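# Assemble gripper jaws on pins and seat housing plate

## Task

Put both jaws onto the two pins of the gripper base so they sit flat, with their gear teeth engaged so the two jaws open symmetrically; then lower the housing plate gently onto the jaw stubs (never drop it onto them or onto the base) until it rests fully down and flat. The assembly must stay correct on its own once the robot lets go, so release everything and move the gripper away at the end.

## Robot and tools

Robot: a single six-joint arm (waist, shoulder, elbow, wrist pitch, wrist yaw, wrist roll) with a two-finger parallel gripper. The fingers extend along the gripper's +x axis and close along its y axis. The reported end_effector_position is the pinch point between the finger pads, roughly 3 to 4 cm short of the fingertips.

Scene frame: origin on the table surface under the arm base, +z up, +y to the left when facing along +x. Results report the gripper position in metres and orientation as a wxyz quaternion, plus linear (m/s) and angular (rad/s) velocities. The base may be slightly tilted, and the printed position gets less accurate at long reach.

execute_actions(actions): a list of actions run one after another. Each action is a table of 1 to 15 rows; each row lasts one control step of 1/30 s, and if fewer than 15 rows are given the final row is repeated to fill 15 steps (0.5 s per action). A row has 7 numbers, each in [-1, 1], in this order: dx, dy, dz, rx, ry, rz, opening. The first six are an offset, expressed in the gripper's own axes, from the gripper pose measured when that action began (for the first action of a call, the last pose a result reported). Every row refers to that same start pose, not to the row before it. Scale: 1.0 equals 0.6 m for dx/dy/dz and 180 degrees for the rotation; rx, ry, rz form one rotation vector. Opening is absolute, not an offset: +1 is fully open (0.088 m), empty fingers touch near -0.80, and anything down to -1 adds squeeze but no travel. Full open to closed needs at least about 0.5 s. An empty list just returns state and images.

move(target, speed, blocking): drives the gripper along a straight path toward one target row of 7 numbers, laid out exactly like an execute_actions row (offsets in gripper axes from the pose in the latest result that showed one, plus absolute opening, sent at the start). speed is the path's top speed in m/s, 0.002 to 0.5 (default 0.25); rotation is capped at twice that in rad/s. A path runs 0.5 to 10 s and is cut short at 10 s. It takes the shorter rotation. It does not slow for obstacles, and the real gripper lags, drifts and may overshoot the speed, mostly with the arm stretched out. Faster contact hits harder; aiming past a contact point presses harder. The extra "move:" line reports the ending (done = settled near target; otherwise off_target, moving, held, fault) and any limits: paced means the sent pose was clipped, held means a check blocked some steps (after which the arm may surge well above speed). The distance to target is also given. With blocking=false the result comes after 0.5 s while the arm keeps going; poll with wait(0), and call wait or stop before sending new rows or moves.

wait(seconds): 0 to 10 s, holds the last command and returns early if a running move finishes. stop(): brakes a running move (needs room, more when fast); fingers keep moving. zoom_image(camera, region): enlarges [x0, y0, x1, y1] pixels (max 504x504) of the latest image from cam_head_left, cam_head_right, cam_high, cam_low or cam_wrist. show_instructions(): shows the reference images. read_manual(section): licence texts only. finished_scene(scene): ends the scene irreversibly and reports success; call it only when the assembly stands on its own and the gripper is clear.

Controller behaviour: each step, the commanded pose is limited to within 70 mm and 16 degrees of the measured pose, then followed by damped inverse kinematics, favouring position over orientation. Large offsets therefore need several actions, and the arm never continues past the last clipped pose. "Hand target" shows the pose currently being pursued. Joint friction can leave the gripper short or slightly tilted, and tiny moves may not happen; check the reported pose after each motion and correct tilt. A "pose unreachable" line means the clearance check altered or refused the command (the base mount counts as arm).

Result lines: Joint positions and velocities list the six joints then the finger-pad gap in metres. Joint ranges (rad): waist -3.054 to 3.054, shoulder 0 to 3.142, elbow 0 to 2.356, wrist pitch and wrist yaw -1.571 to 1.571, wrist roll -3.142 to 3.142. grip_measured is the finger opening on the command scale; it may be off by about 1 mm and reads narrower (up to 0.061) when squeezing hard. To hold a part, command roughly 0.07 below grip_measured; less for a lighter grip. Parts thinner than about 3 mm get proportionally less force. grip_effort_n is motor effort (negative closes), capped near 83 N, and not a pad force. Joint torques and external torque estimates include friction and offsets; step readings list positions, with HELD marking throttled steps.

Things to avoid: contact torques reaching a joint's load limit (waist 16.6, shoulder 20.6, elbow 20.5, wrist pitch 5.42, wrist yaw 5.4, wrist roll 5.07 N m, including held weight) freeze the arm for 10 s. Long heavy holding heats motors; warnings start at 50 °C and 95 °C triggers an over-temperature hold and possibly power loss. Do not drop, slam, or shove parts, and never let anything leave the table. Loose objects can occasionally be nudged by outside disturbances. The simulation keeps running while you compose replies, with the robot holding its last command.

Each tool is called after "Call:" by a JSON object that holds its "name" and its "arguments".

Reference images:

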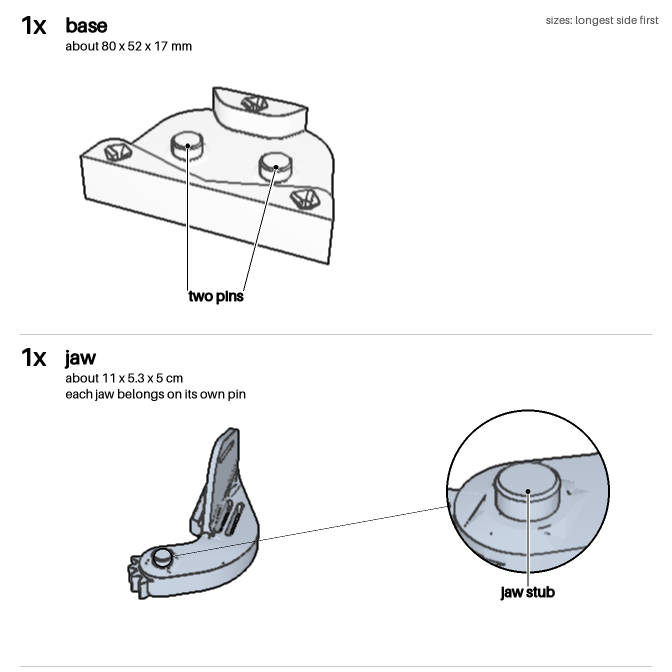

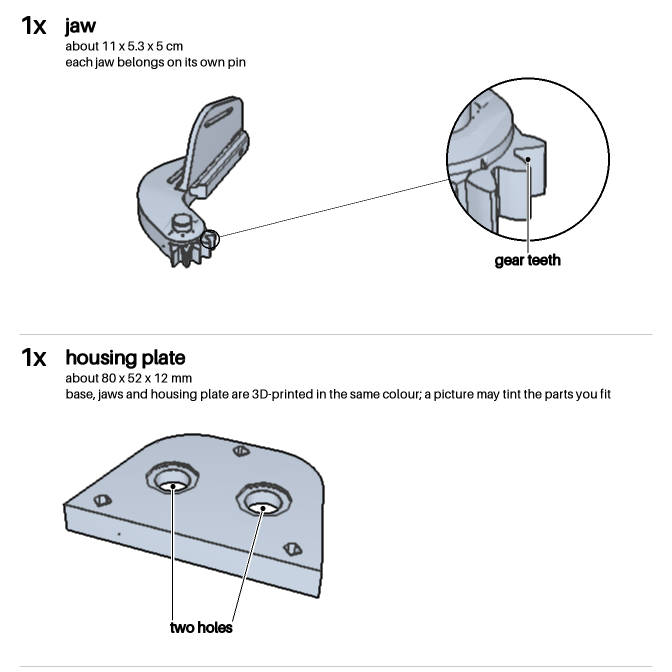

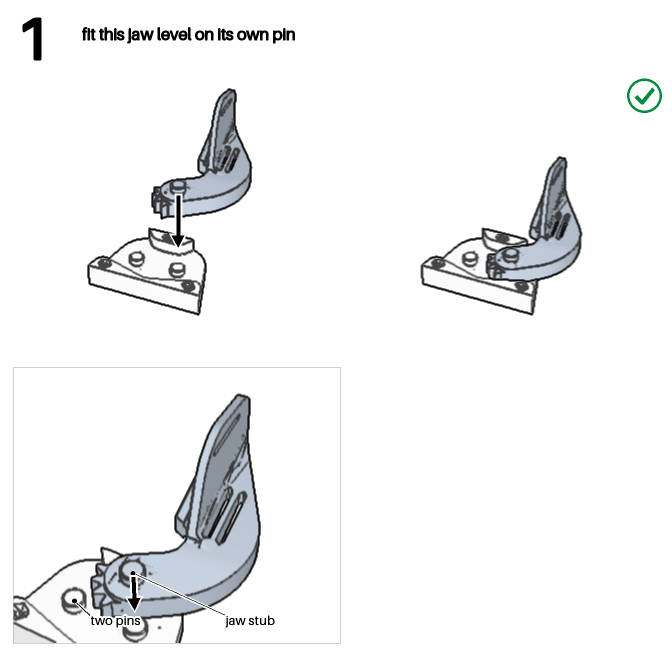

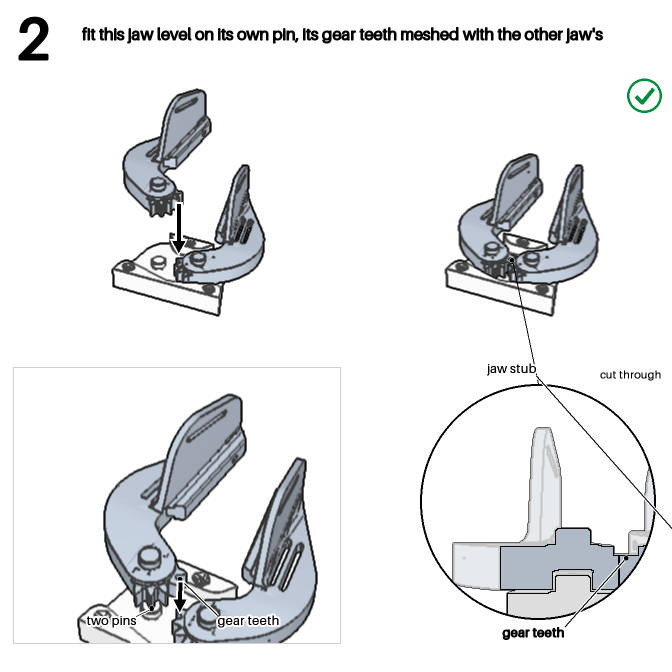

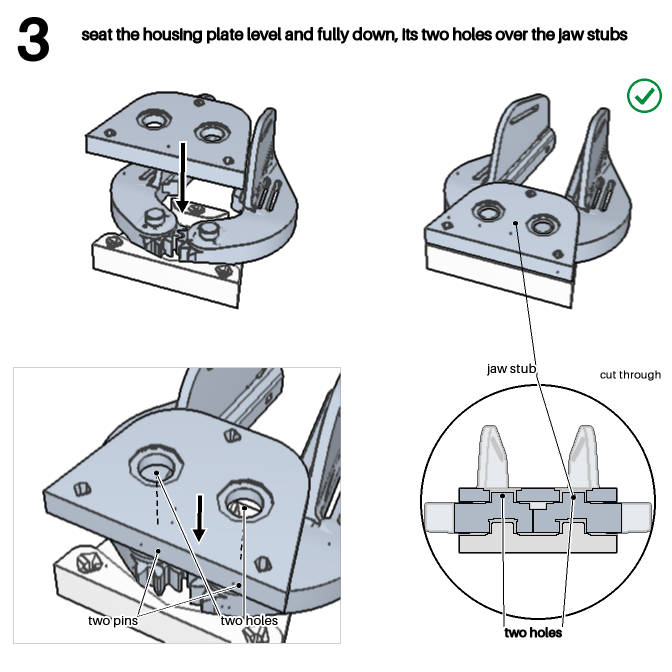

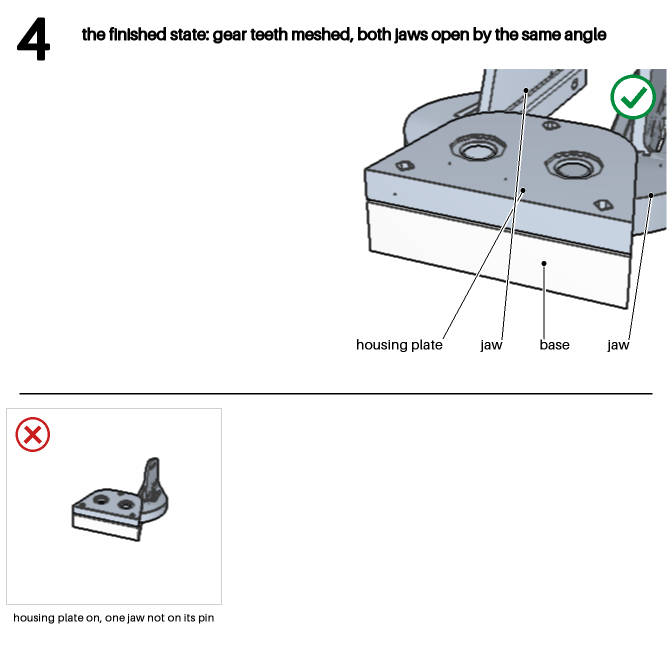

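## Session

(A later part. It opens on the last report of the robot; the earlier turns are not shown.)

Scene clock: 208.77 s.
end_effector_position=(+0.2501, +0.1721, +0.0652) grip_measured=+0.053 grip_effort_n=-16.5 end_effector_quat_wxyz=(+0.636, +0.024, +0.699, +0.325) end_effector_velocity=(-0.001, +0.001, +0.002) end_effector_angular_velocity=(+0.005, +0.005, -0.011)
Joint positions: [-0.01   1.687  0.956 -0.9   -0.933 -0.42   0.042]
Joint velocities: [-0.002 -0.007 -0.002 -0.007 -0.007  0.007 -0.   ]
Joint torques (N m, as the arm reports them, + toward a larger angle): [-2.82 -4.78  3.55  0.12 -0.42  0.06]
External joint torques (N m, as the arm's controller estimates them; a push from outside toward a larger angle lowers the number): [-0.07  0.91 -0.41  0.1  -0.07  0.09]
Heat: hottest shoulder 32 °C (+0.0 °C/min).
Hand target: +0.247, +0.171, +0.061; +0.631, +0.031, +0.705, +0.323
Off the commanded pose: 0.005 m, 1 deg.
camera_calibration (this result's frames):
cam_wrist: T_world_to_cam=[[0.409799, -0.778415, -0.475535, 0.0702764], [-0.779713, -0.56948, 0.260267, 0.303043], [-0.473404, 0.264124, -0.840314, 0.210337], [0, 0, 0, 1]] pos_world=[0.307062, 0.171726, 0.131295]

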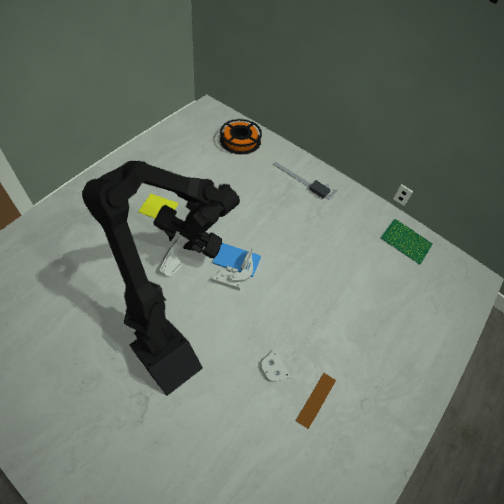

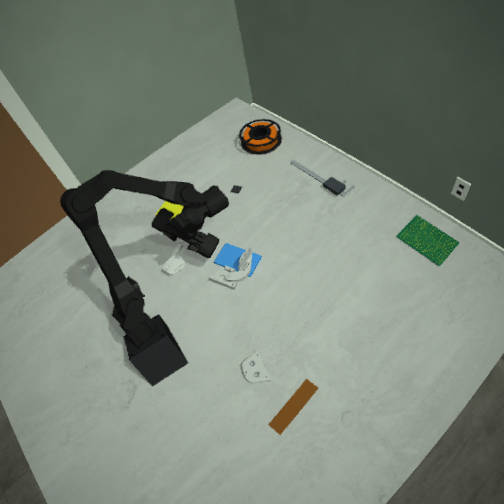

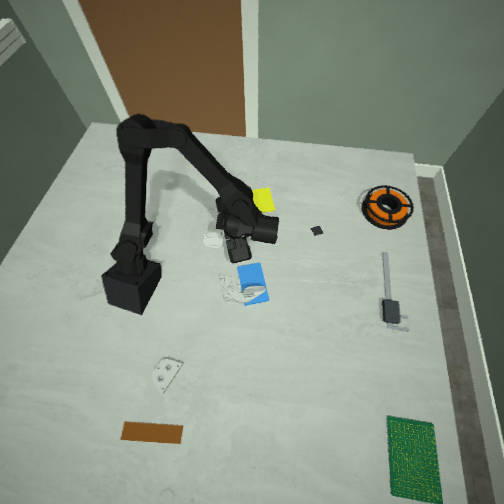

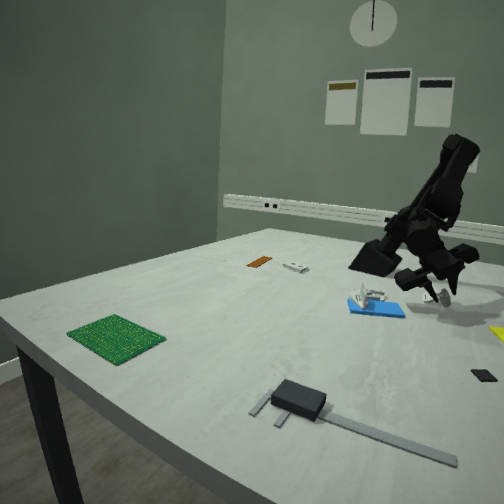

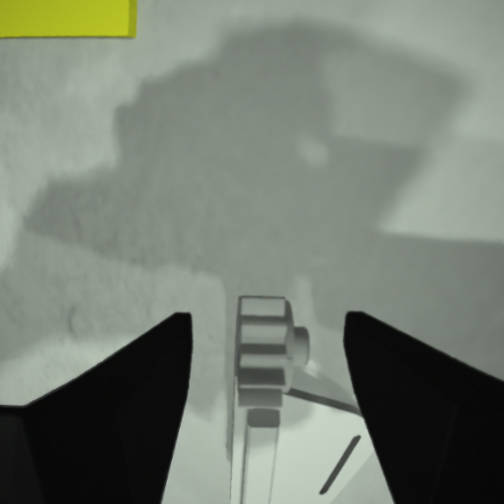

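Call:
{"name": "execute_actions", "arguments": {"actions": [[[0,0,0,0,0,0,-0.05],[0,0,0,0,0,0,-0.1],[0,0,0,0,0,0,-0.15],[0,0,0,0,0,0,-0.2],[0,0,0,0,0,0,-0.25],[0,0,0,0,0,0,-0.29],[0,0,0,0,0,0,-0.32],[0,0,0,0,0,0,-0.35],[0,0,0,0,0,0,-0.38],[0,0,0,0,0,0,-0.41],[0,0,0,0,0,0,-0.44],[0,0,0,0,0,0,-0.47],[0,0,0,0,0,0,-0.5]]]}}

Scene clock: 211.10 s.
end_effector_position=(+0.2501, +0.1721, +0.0652) grip_measured=-0.457 grip_effort_n=-72.8 end_effector_quat_wxyz=(+0.636, +0.024, +0.699, +0.325) end_effector_velocity=(-0.004, +0.002, +0.003) end_effector_angular_velocity=(+0.017, +0.023, -0.022)
Joint positions: [-0.01   1.687  0.956 -0.9   -0.933 -0.42   0.017]
Joint velocities: [-0.002 -0.002 -0.002 -0.022 -0.022  0.007 -0.015]
Joint torques (N m, as the arm reports them, + toward a larger angle): [-3.08 -6.26  4.4   0.   -0.32 -0.05]
External joint torques (N m, as the arm's controller estimates them; a push from outside toward a larger angle lowers the number): [-0.31 -0.59  0.45 -0.02  0.03 -0.02]
Heat: hottest shoulder 32 °C (+0.0 °C/min).
Hand target: +0.250, +0.172, +0.065; +0.636, +0.024, +0.699, +0.325
Off the commanded pose: 0.000 m, 0 deg.
Step readings (end_effector_position):
0: (+0.2501, +0.1721, +0.0652)
1: (+0.2501, +0.1721, +0.0652)
2: (+0.2501, +0.1721, +0.0652)
4: (+0.2501, +0.1721, +0.0652)
8: (+0.2501, +0.1721, +0.0652)
15: end_effector_position above
camera_calibration (this result's frames):
cam_wrist: T_world_to_cam=[[0.409799, -0.778415, -0.475535, 0.0702764], [-0.779713, -0.56948, 0.260267, 0.303043], [-0.473404, 0.264124, -0.840314, 0.210337], [0, 0, 0, 1]] pos_world=[0.307062, 0.171726, 0.131295]

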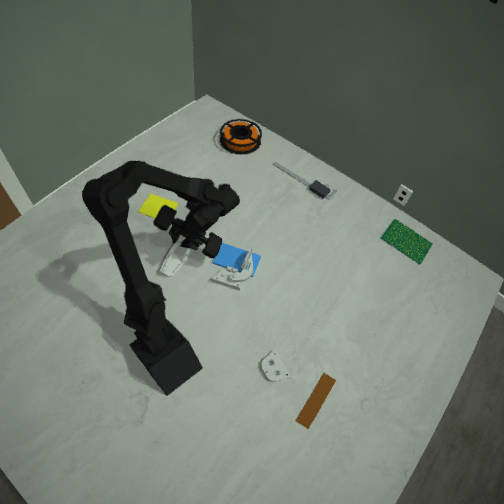

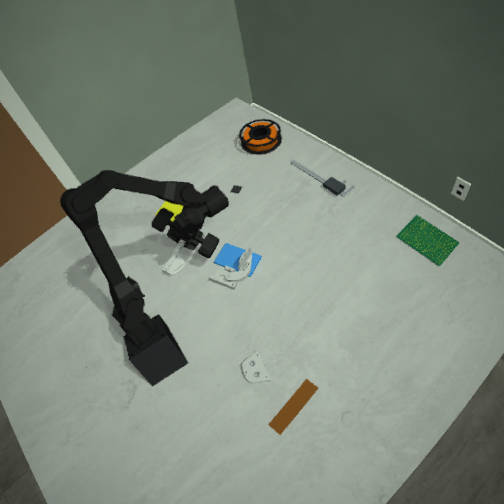

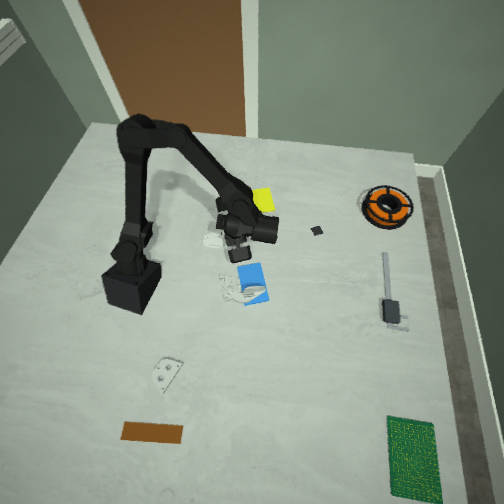

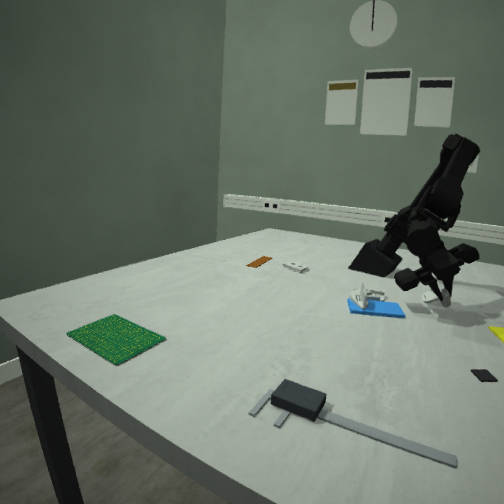

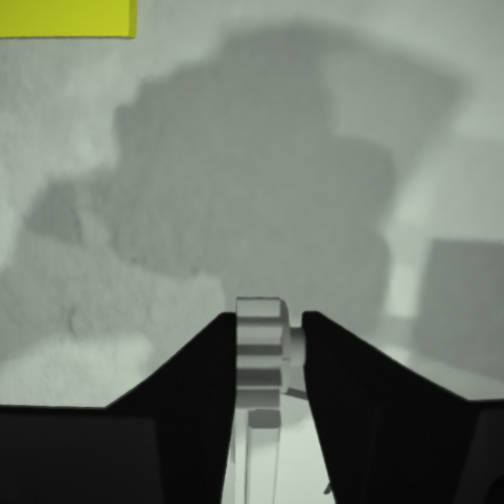

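Call:
{"name": "zoom_image", "arguments": {"camera": "cam_low", "region": [390, 240, 490, 320]}}

Call:
{"name": "execute_actions", "arguments": {"actions": []}}

Region (390, 240, 490, 320) of cam_low's 504x504 image, scaled by 5.040, with more detail than that image has; it fills the top 403 rows of this view, and the rest is white.

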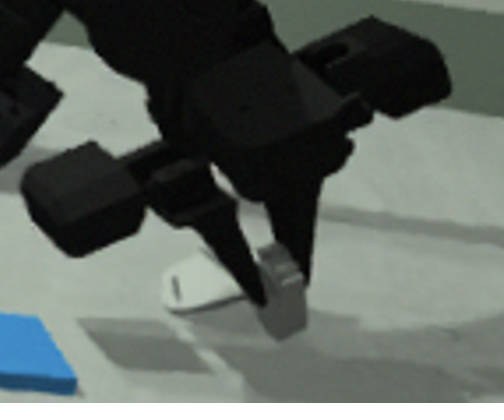

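Scene clock: 213.60 s.
end_effector_position=(+0.2501, +0.1721, +0.0652) grip_measured=-0.466 grip_effort_n=-83.5 end_effector_quat_wxyz=(+0.636, +0.024, +0.699, +0.325) end_effector_velocity=(-0.004, +0.002, +0.003) end_effector_angular_velocity=(+0.020, +0.017, -0.009)
Joint positions: [-0.01   1.687  0.956 -0.9   -0.933 -0.42   0.016]
Joint velocities: [-0.002 -0.002 -0.002 -0.022 -0.022 -0.007 -0.   ]
Joint torques (N m, as the arm reports them, + toward a larger angle): [-3.11 -6.26  4.44 -0.01 -0.32 -0.05]
External joint torques (N m, as the arm's controller estimates them; a push from outside toward a larger angle lowers the number): [-0.36 -0.58  0.49 -0.03  0.03 -0.02]
Heat: hottest shoulder 32 °C (+0.0 °C/min).
Hand target: +0.250, +0.172, +0.065; +0.636, +0.024, +0.699, +0.325
Off the commanded pose: 0.000 m, 0 deg.
camera_calibration (this result's frames):
cam_wrist: T_world_to_cam=[[0.409799, -0.778415, -0.475535, 0.0702764], [-0.779713, -0.56948, 0.260267, 0.303043], [-0.473404, 0.264124, -0.840314, 0.210337], [0, 0, 0, 1]] pos_world=[0.307062, 0.171726, 0.131295]

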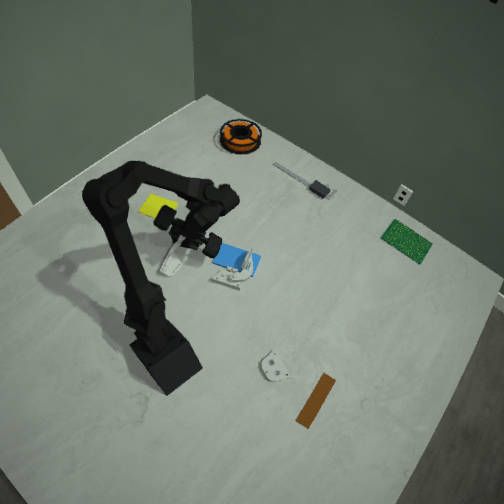

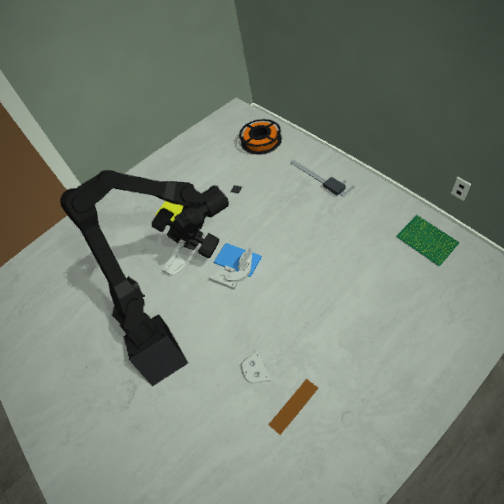

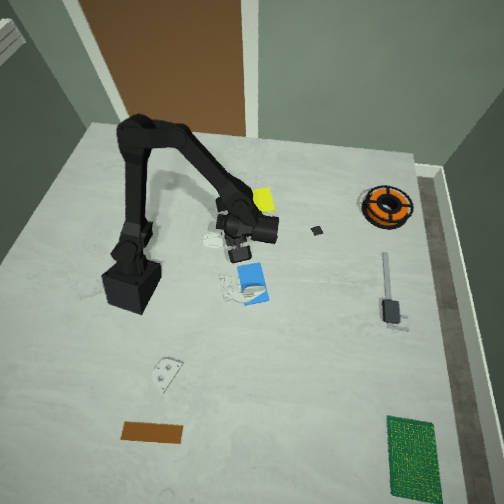

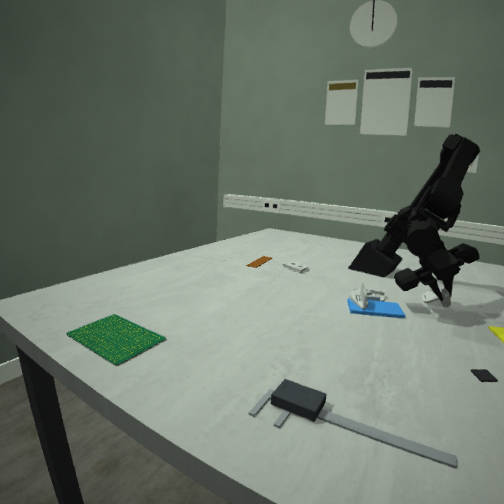

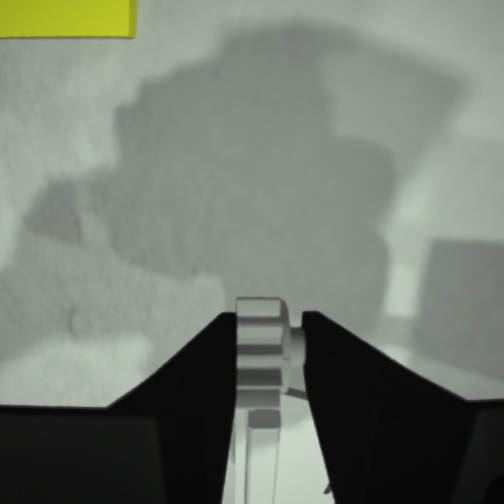

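Call:
{"name": "move", "arguments": {"target": [-0.0332,0.0363,-0.0009,0,0,-0.055,-0.55], "speed": 0.2}}

Scene clock: 227.40 s.
end_effector_position=(+0.2435, +0.1778, +0.0892) grip_measured=-0.466 grip_effort_n=-83.5 end_effector_quat_wxyz=(+0.657, -0.032, +0.704, +0.268) end_effector_velocity=(-0.001, -0.001, +0.001) end_effector_angular_velocity=(+0.006, +0.002, -0.003)
Joint positions: [ 0.034  1.529  0.971 -0.949 -0.773 -0.287  0.016]
Joint velocities: [-0.007 -0.002 -0.002 -0.007 -0.007 -0.007 -0.   ]
Joint torques (N m, as the arm reports them, + toward a larger angle): [-2.5  -7.32  5.85 -0.04 -0.16  0.07]
External joint torques (N m, as the arm's controller estimates them; a push from outside toward a larger angle lowers the number): [-0.03 -2.05  1.37 -0.2   0.09  0.08]
Heat: hottest shoulder 32 °C (-1.0 °C/min).
Hand target: +0.245, +0.180, +0.093; +0.661, -0.036, +0.699, +0.270
Off the commanded pose: 0.005 m, 1 deg.
move: done
camera_calibration (this result's frames):
cam_wrist: T_world_to_cam=[[0.426374, -0.8445, -0.324076, 0.0829871], [-0.799997, -0.519265, 0.300614, 0.287369], [-0.42215, 0.131086, -0.896998, 0.24205], [0, 0, 0, 1]] pos_world=[0.296692, 0.187574, 0.157626]

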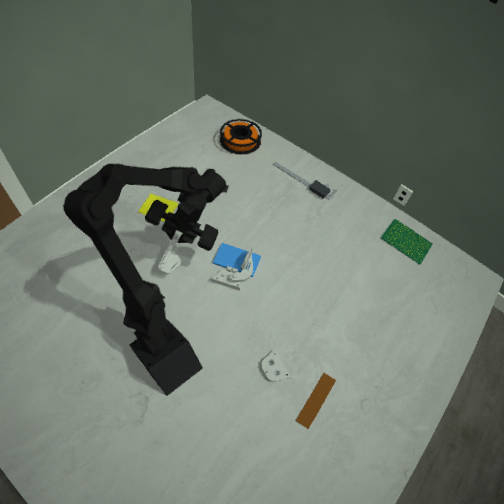

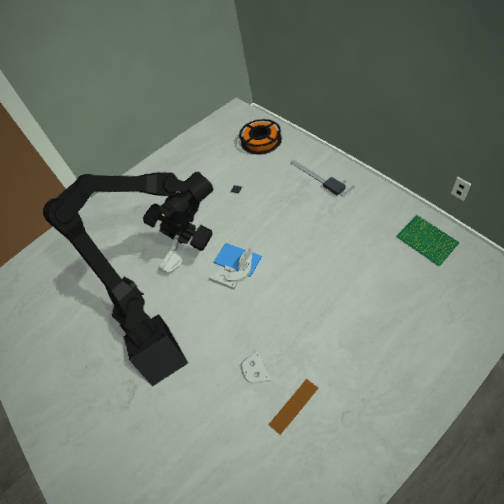

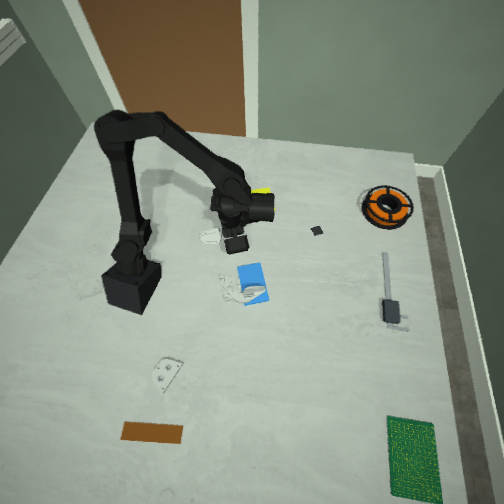

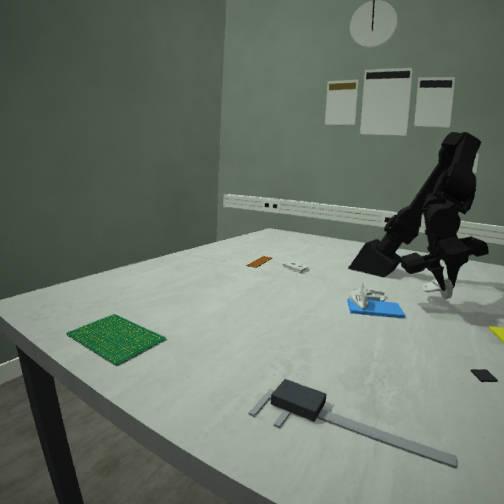

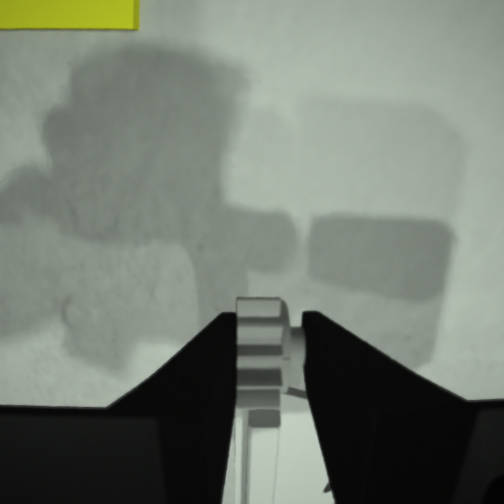

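Call:
{"name": "move", "arguments": {"target": [0.0603,0.0542,-0.0068,0,0,-0.381,-0.55], "speed": 0.4}}

Scene clock: 232.47 s.
end_effector_position=(+0.2211, +0.2132, +0.0668) grip_measured=-0.466 grip_effort_n=-83.5 end_effector_quat_wxyz=(+0.691, -0.422, +0.568, -0.148) end_effector_velocity=(-0.000, +0.001, +0.000) end_effector_angular_velocity=(+0.004, +0.000, -0.011)
Joint positions: [ 0.84   1.673  1.193 -1.159  0.508  0.671  0.016]
Joint velocities: [-0.002  0.002  0.007 -0.007 -0.007  0.007 -0.   ]
Joint torques (N m, as the arm reports them, + toward a larger angle): [-1.44 -6.41  5.05 -0.69  0.51  0.12]
External joint torques (N m, as the arm's controller estimates them; a push from outside toward a larger angle lowers the number): [ 0.06  0.96  1.36 -0.21  0.08  0.08]
Heat: hottest shoulder 32 °C (-1.0 °C/min).
Hand target: +0.222, +0.214, +0.065; +0.689, -0.425, +0.567, -0.150
Off the commanded pose: 0.002 m, 1 deg.
move: done
camera_calibration (this result's frames):
cam_wrist: T_world_to_cam=[[0.300034, -0.579853, 0.757463, 0.0144248], [-0.953911, -0.177516, 0.241956, 0.259596], [-0.00583696, -0.795147, -0.606389, 0.293938], [0, 0, 0, 1]] pos_world=[0.245019, 0.288171, 0.104503]

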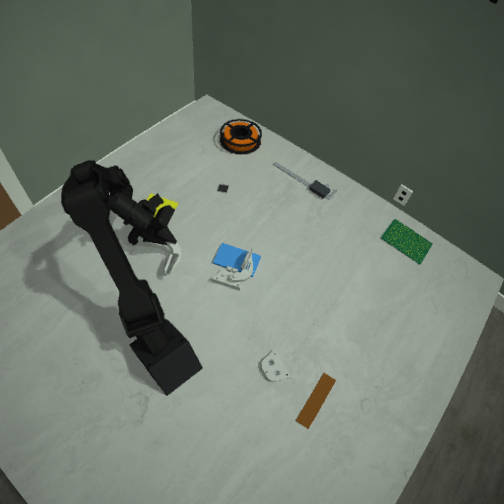

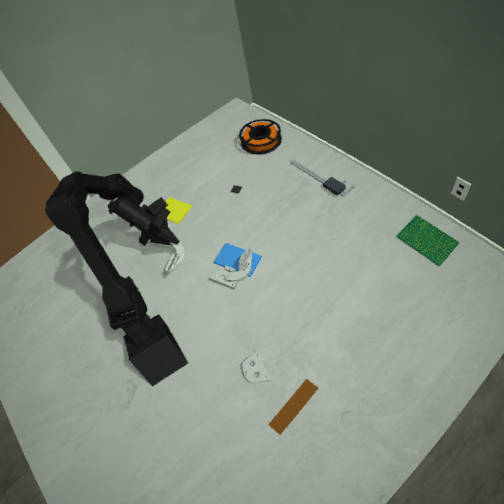

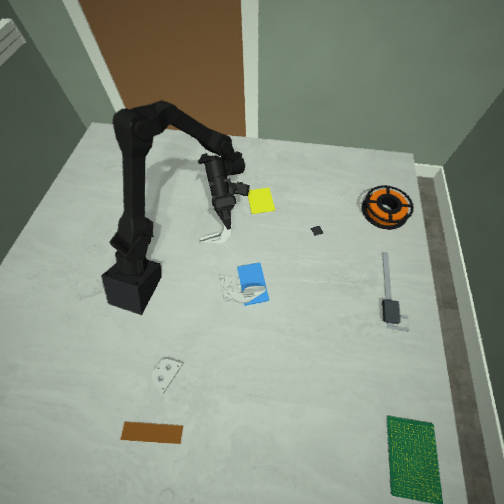

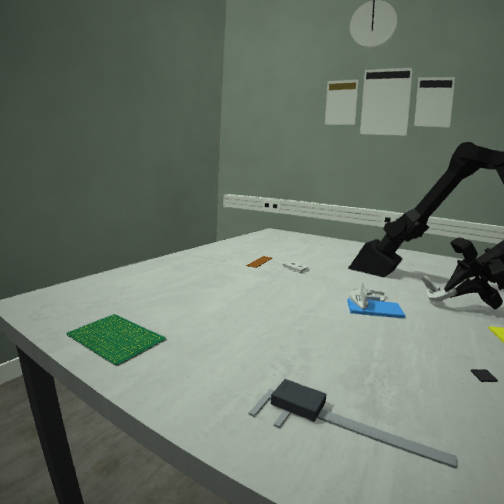

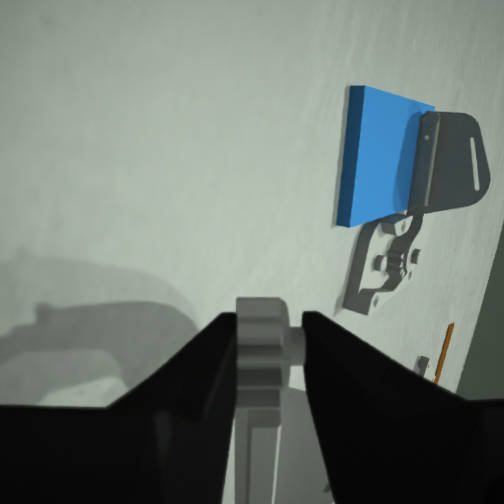

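Call:
{"name": "zoom_image", "arguments": {"camera": "cam_low", "region": [404, 230, 504, 330]}}

Call:
{"name": "zoom_image", "arguments": {"camera": "cam_high", "region": [170, 150, 280, 260]}}

Region (404, 230, 504, 330) of cam_low's 504x504 image, scaled by 5.040, with more detail than that image has.

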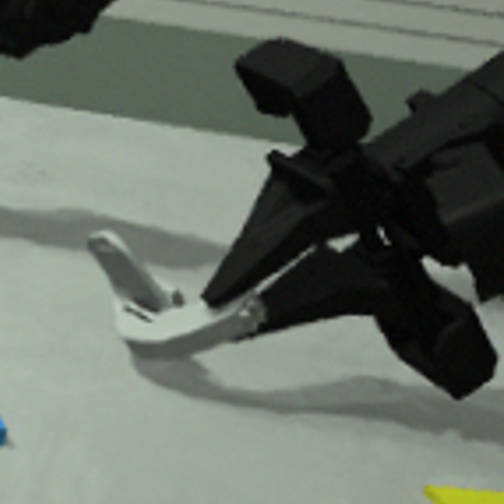

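Region (170, 150, 280, 260) of cam_high's 504x504 image, scaled by 4.582, with more detail than that image has.

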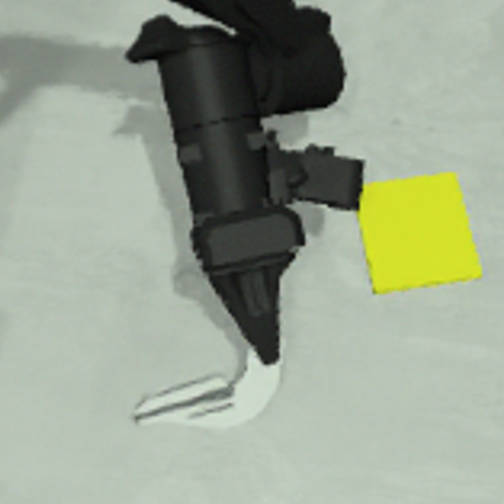

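Call:
{"name": "move", "arguments": {"target": [0.011,0.0125,0,0,0,0,-0.55], "speed": 0.03}}

Call:
{"name": "zoom_image", "arguments": {"camera": "cam_low", "region": [404, 230, 504, 330]}}

Scene clock: 243.80 s.
end_effector_position=(+0.2231, +0.2163, +0.0612) grip_measured=-0.466 grip_effort_n=-83.5 end_effector_quat_wxyz=(+0.697, -0.417, +0.565, -0.144) end_effector_velocity=(-0.003, -0.004, +0.002) end_effector_angular_velocity=(-0.017, +0.020, -0.005)
Joint positions: [ 0.844  1.684  1.191 -1.13   0.509  0.675  0.016]
Joint velocities: [-0.002 -0.002 -0.002 -0.022 -0.007 -0.007 -0.   ]
Joint torques (N m, as the arm reports them, + toward a larger angle): [-1.44 -6.54  3.31 -0.42  0.35  0.11]
External joint torques (N m, as the arm's controller estimates them; a push from outside toward a larger angle lowers the number): [ 0.05  0.92 -0.29  0.07 -0.09  0.07]
Heat: hottest shoulder 33 °C (+0.0 °C/min).
Hand target: +0.221, +0.213, +0.057; +0.691, -0.422, +0.568, -0.148
Off the commanded pose: 0.006 m, 1 deg.
move: done
camera_calibration (this result's frames):
cam_wrist: T_world_to_cam=[[0.294967, -0.589853, 0.75171, 0.0235328], [-0.955502, -0.184668, 0.230029, 0.26599], [0.00313334, -0.786111, -0.618077, 0.289696], [0, 0, 0, 1]] pos_world=[0.246305, 0.290734, 0.100179]

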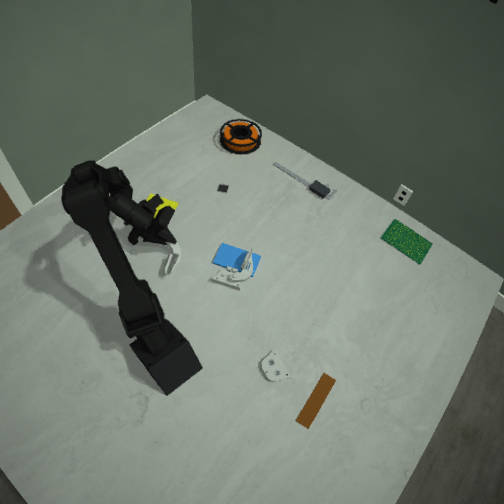

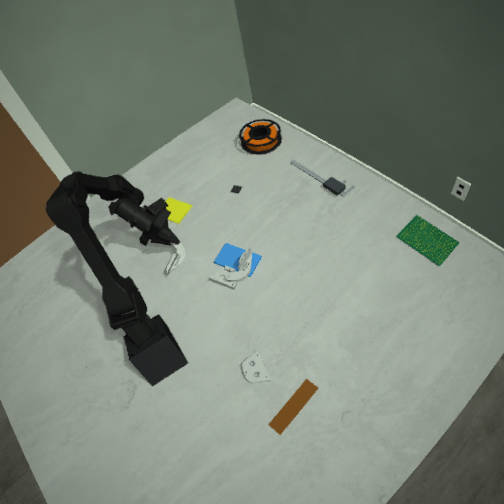

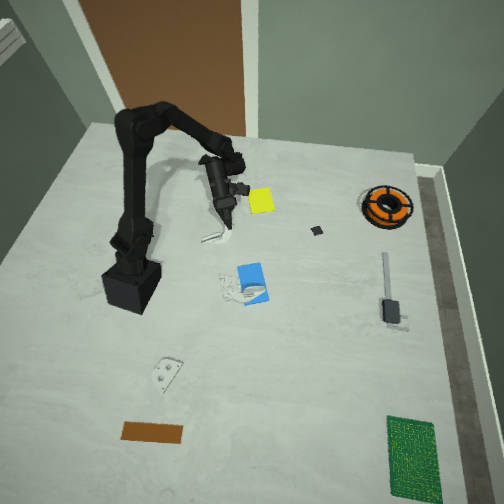

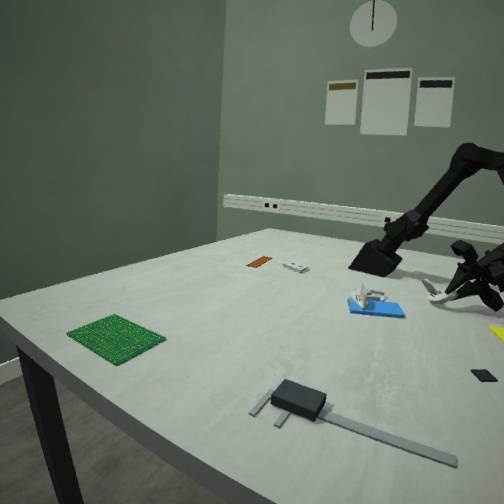

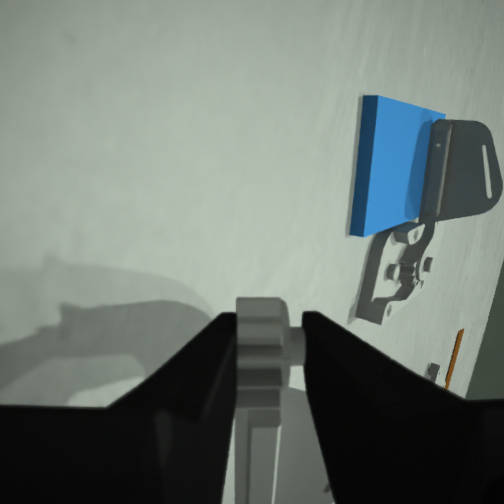

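Region (404, 230, 504, 330) of cam_low's 504x504 image, scaled by 5.040, with more detail than that image has.

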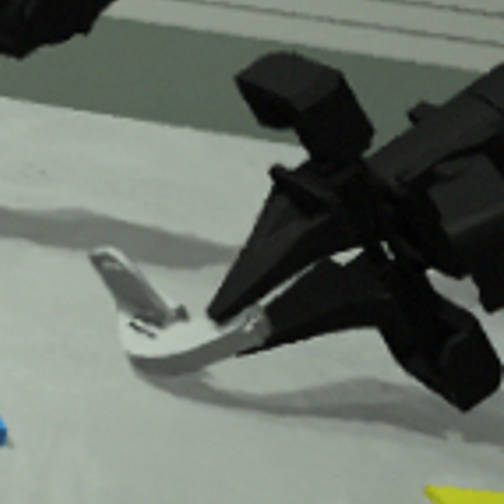

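Call:
{"name": "execute_actions", "arguments": {"actions": [[[0.0075,0.0034,-0.0053,-0.0026,0.0041,-0.0033,-0.55],[0.0078,0.0038,-0.0053,-0.0026,0.0041,-0.0033,-0.55],[0.0081,0.0041,-0.0053,-0.0026,0.0041,-0.0033,-0.55],[0.0084,0.0045,-0.0053,-0.0026,0.0041,-0.0033,-0.55],[0.0088,0.0048,-0.0053,-0.0026,0.0041,-0.0033,-0.55],[0.0091,0.0052,-0.0053,-0.0026,0.0041,-0.0033,-0.55],[0.0094,0.0055,-0.0053,-0.0026,0.0041,-0.0033,-0.55],[0.0097,0.0059,-0.0053,-0.0026,0.0041,-0.0033,-0.55],[0.0100,0.0062,-0.0053,-0.0026,0.0041,-0.0033,-0.55],[0.0103,0.0066,-0.0053,-0.0026,0.0041,-0.0033,-0.55],[0.0106,0.0069,-0.0053,-0.0026,0.0041,-0.0033,-0.55]]]}}

Call:
{"name": "zoom_image", "arguments": {"camera": "cam_low", "region": [404, 230, 504, 330]}}

Scene clock: 251.07 s.
end_effector_position=(+0.2231, +0.2163, +0.0583) grip_measured=-0.466 grip_effort_n=-83.5 end_effector_quat_wxyz=(+0.697, -0.417, +0.565, -0.145) end_effector_velocity=(-0.003, -0.001, -0.001) end_effector_angular_velocity=(-0.008, +0.017, +0.001)
Joint positions: [ 0.846  1.692  1.19  -1.123  0.509  0.679  0.016]
Joint velocities: [ 0.002  0.002 -0.002 -0.007 -0.007 -0.007 -0.   ]
Joint torques (N m, as the arm reports them, + toward a larger angle): [-1.43 -6.52  3.32 -0.41  0.35  0.12]
External joint torques (N m, as the arm's controller estimates them; a push from outside toward a larger angle lowers the number): [ 0.02  0.96 -0.35  0.04 -0.08  0.08]
Heat: hottest shoulder 33 °C (+0.0 °C/min).
Hand target: +0.221, +0.213, +0.054; +0.691, -0.422, +0.568, -0.148
Off the commanded pose: 0.006 m, 1 deg.
Step readings (end_effector_position):
0: (+0.2231, +0.2163, +0.0612)
1: (+0.2231, +0.2163, +0.0612)
2: (+0.2231, +0.2163, +0.0610)
4: (+0.2231, +0.2164, +0.0608)
8: (+0.2231, +0.2164, +0.0597)
15: end_effector_position above
camera_calibration (this result's frames):
cam_wrist: T_world_to_cam=[[0.293703, -0.590028, 0.752068, 0.026028], [-0.955893, -0.183462, 0.229369, 0.266571], [0.00264163, -0.786263, -0.617887, 0.288085], [0, 0, 0, 1]] pos_world=[0.246408, 0.290774, 0.0972862]

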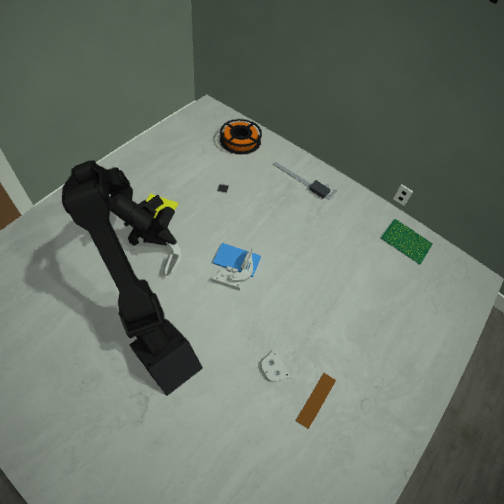

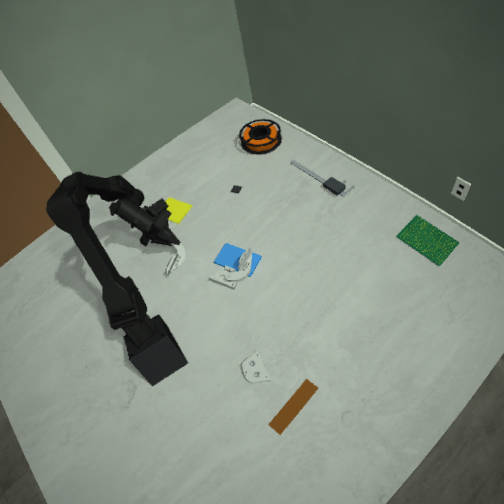

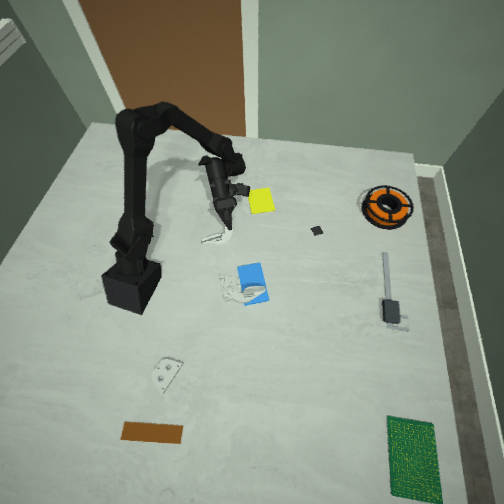

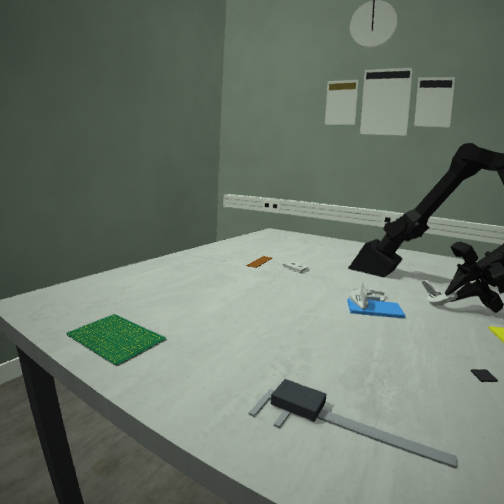

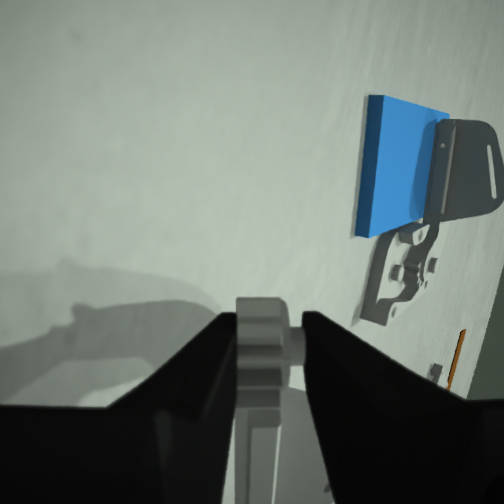

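Region (404, 230, 504, 330) of cam_low's 504x504 image, scaled by 5.040, with more detail than that image has.

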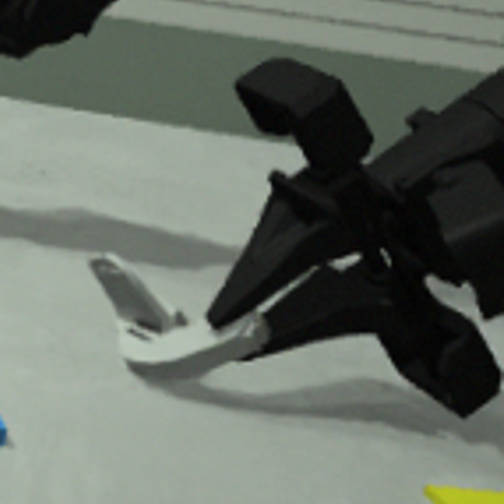

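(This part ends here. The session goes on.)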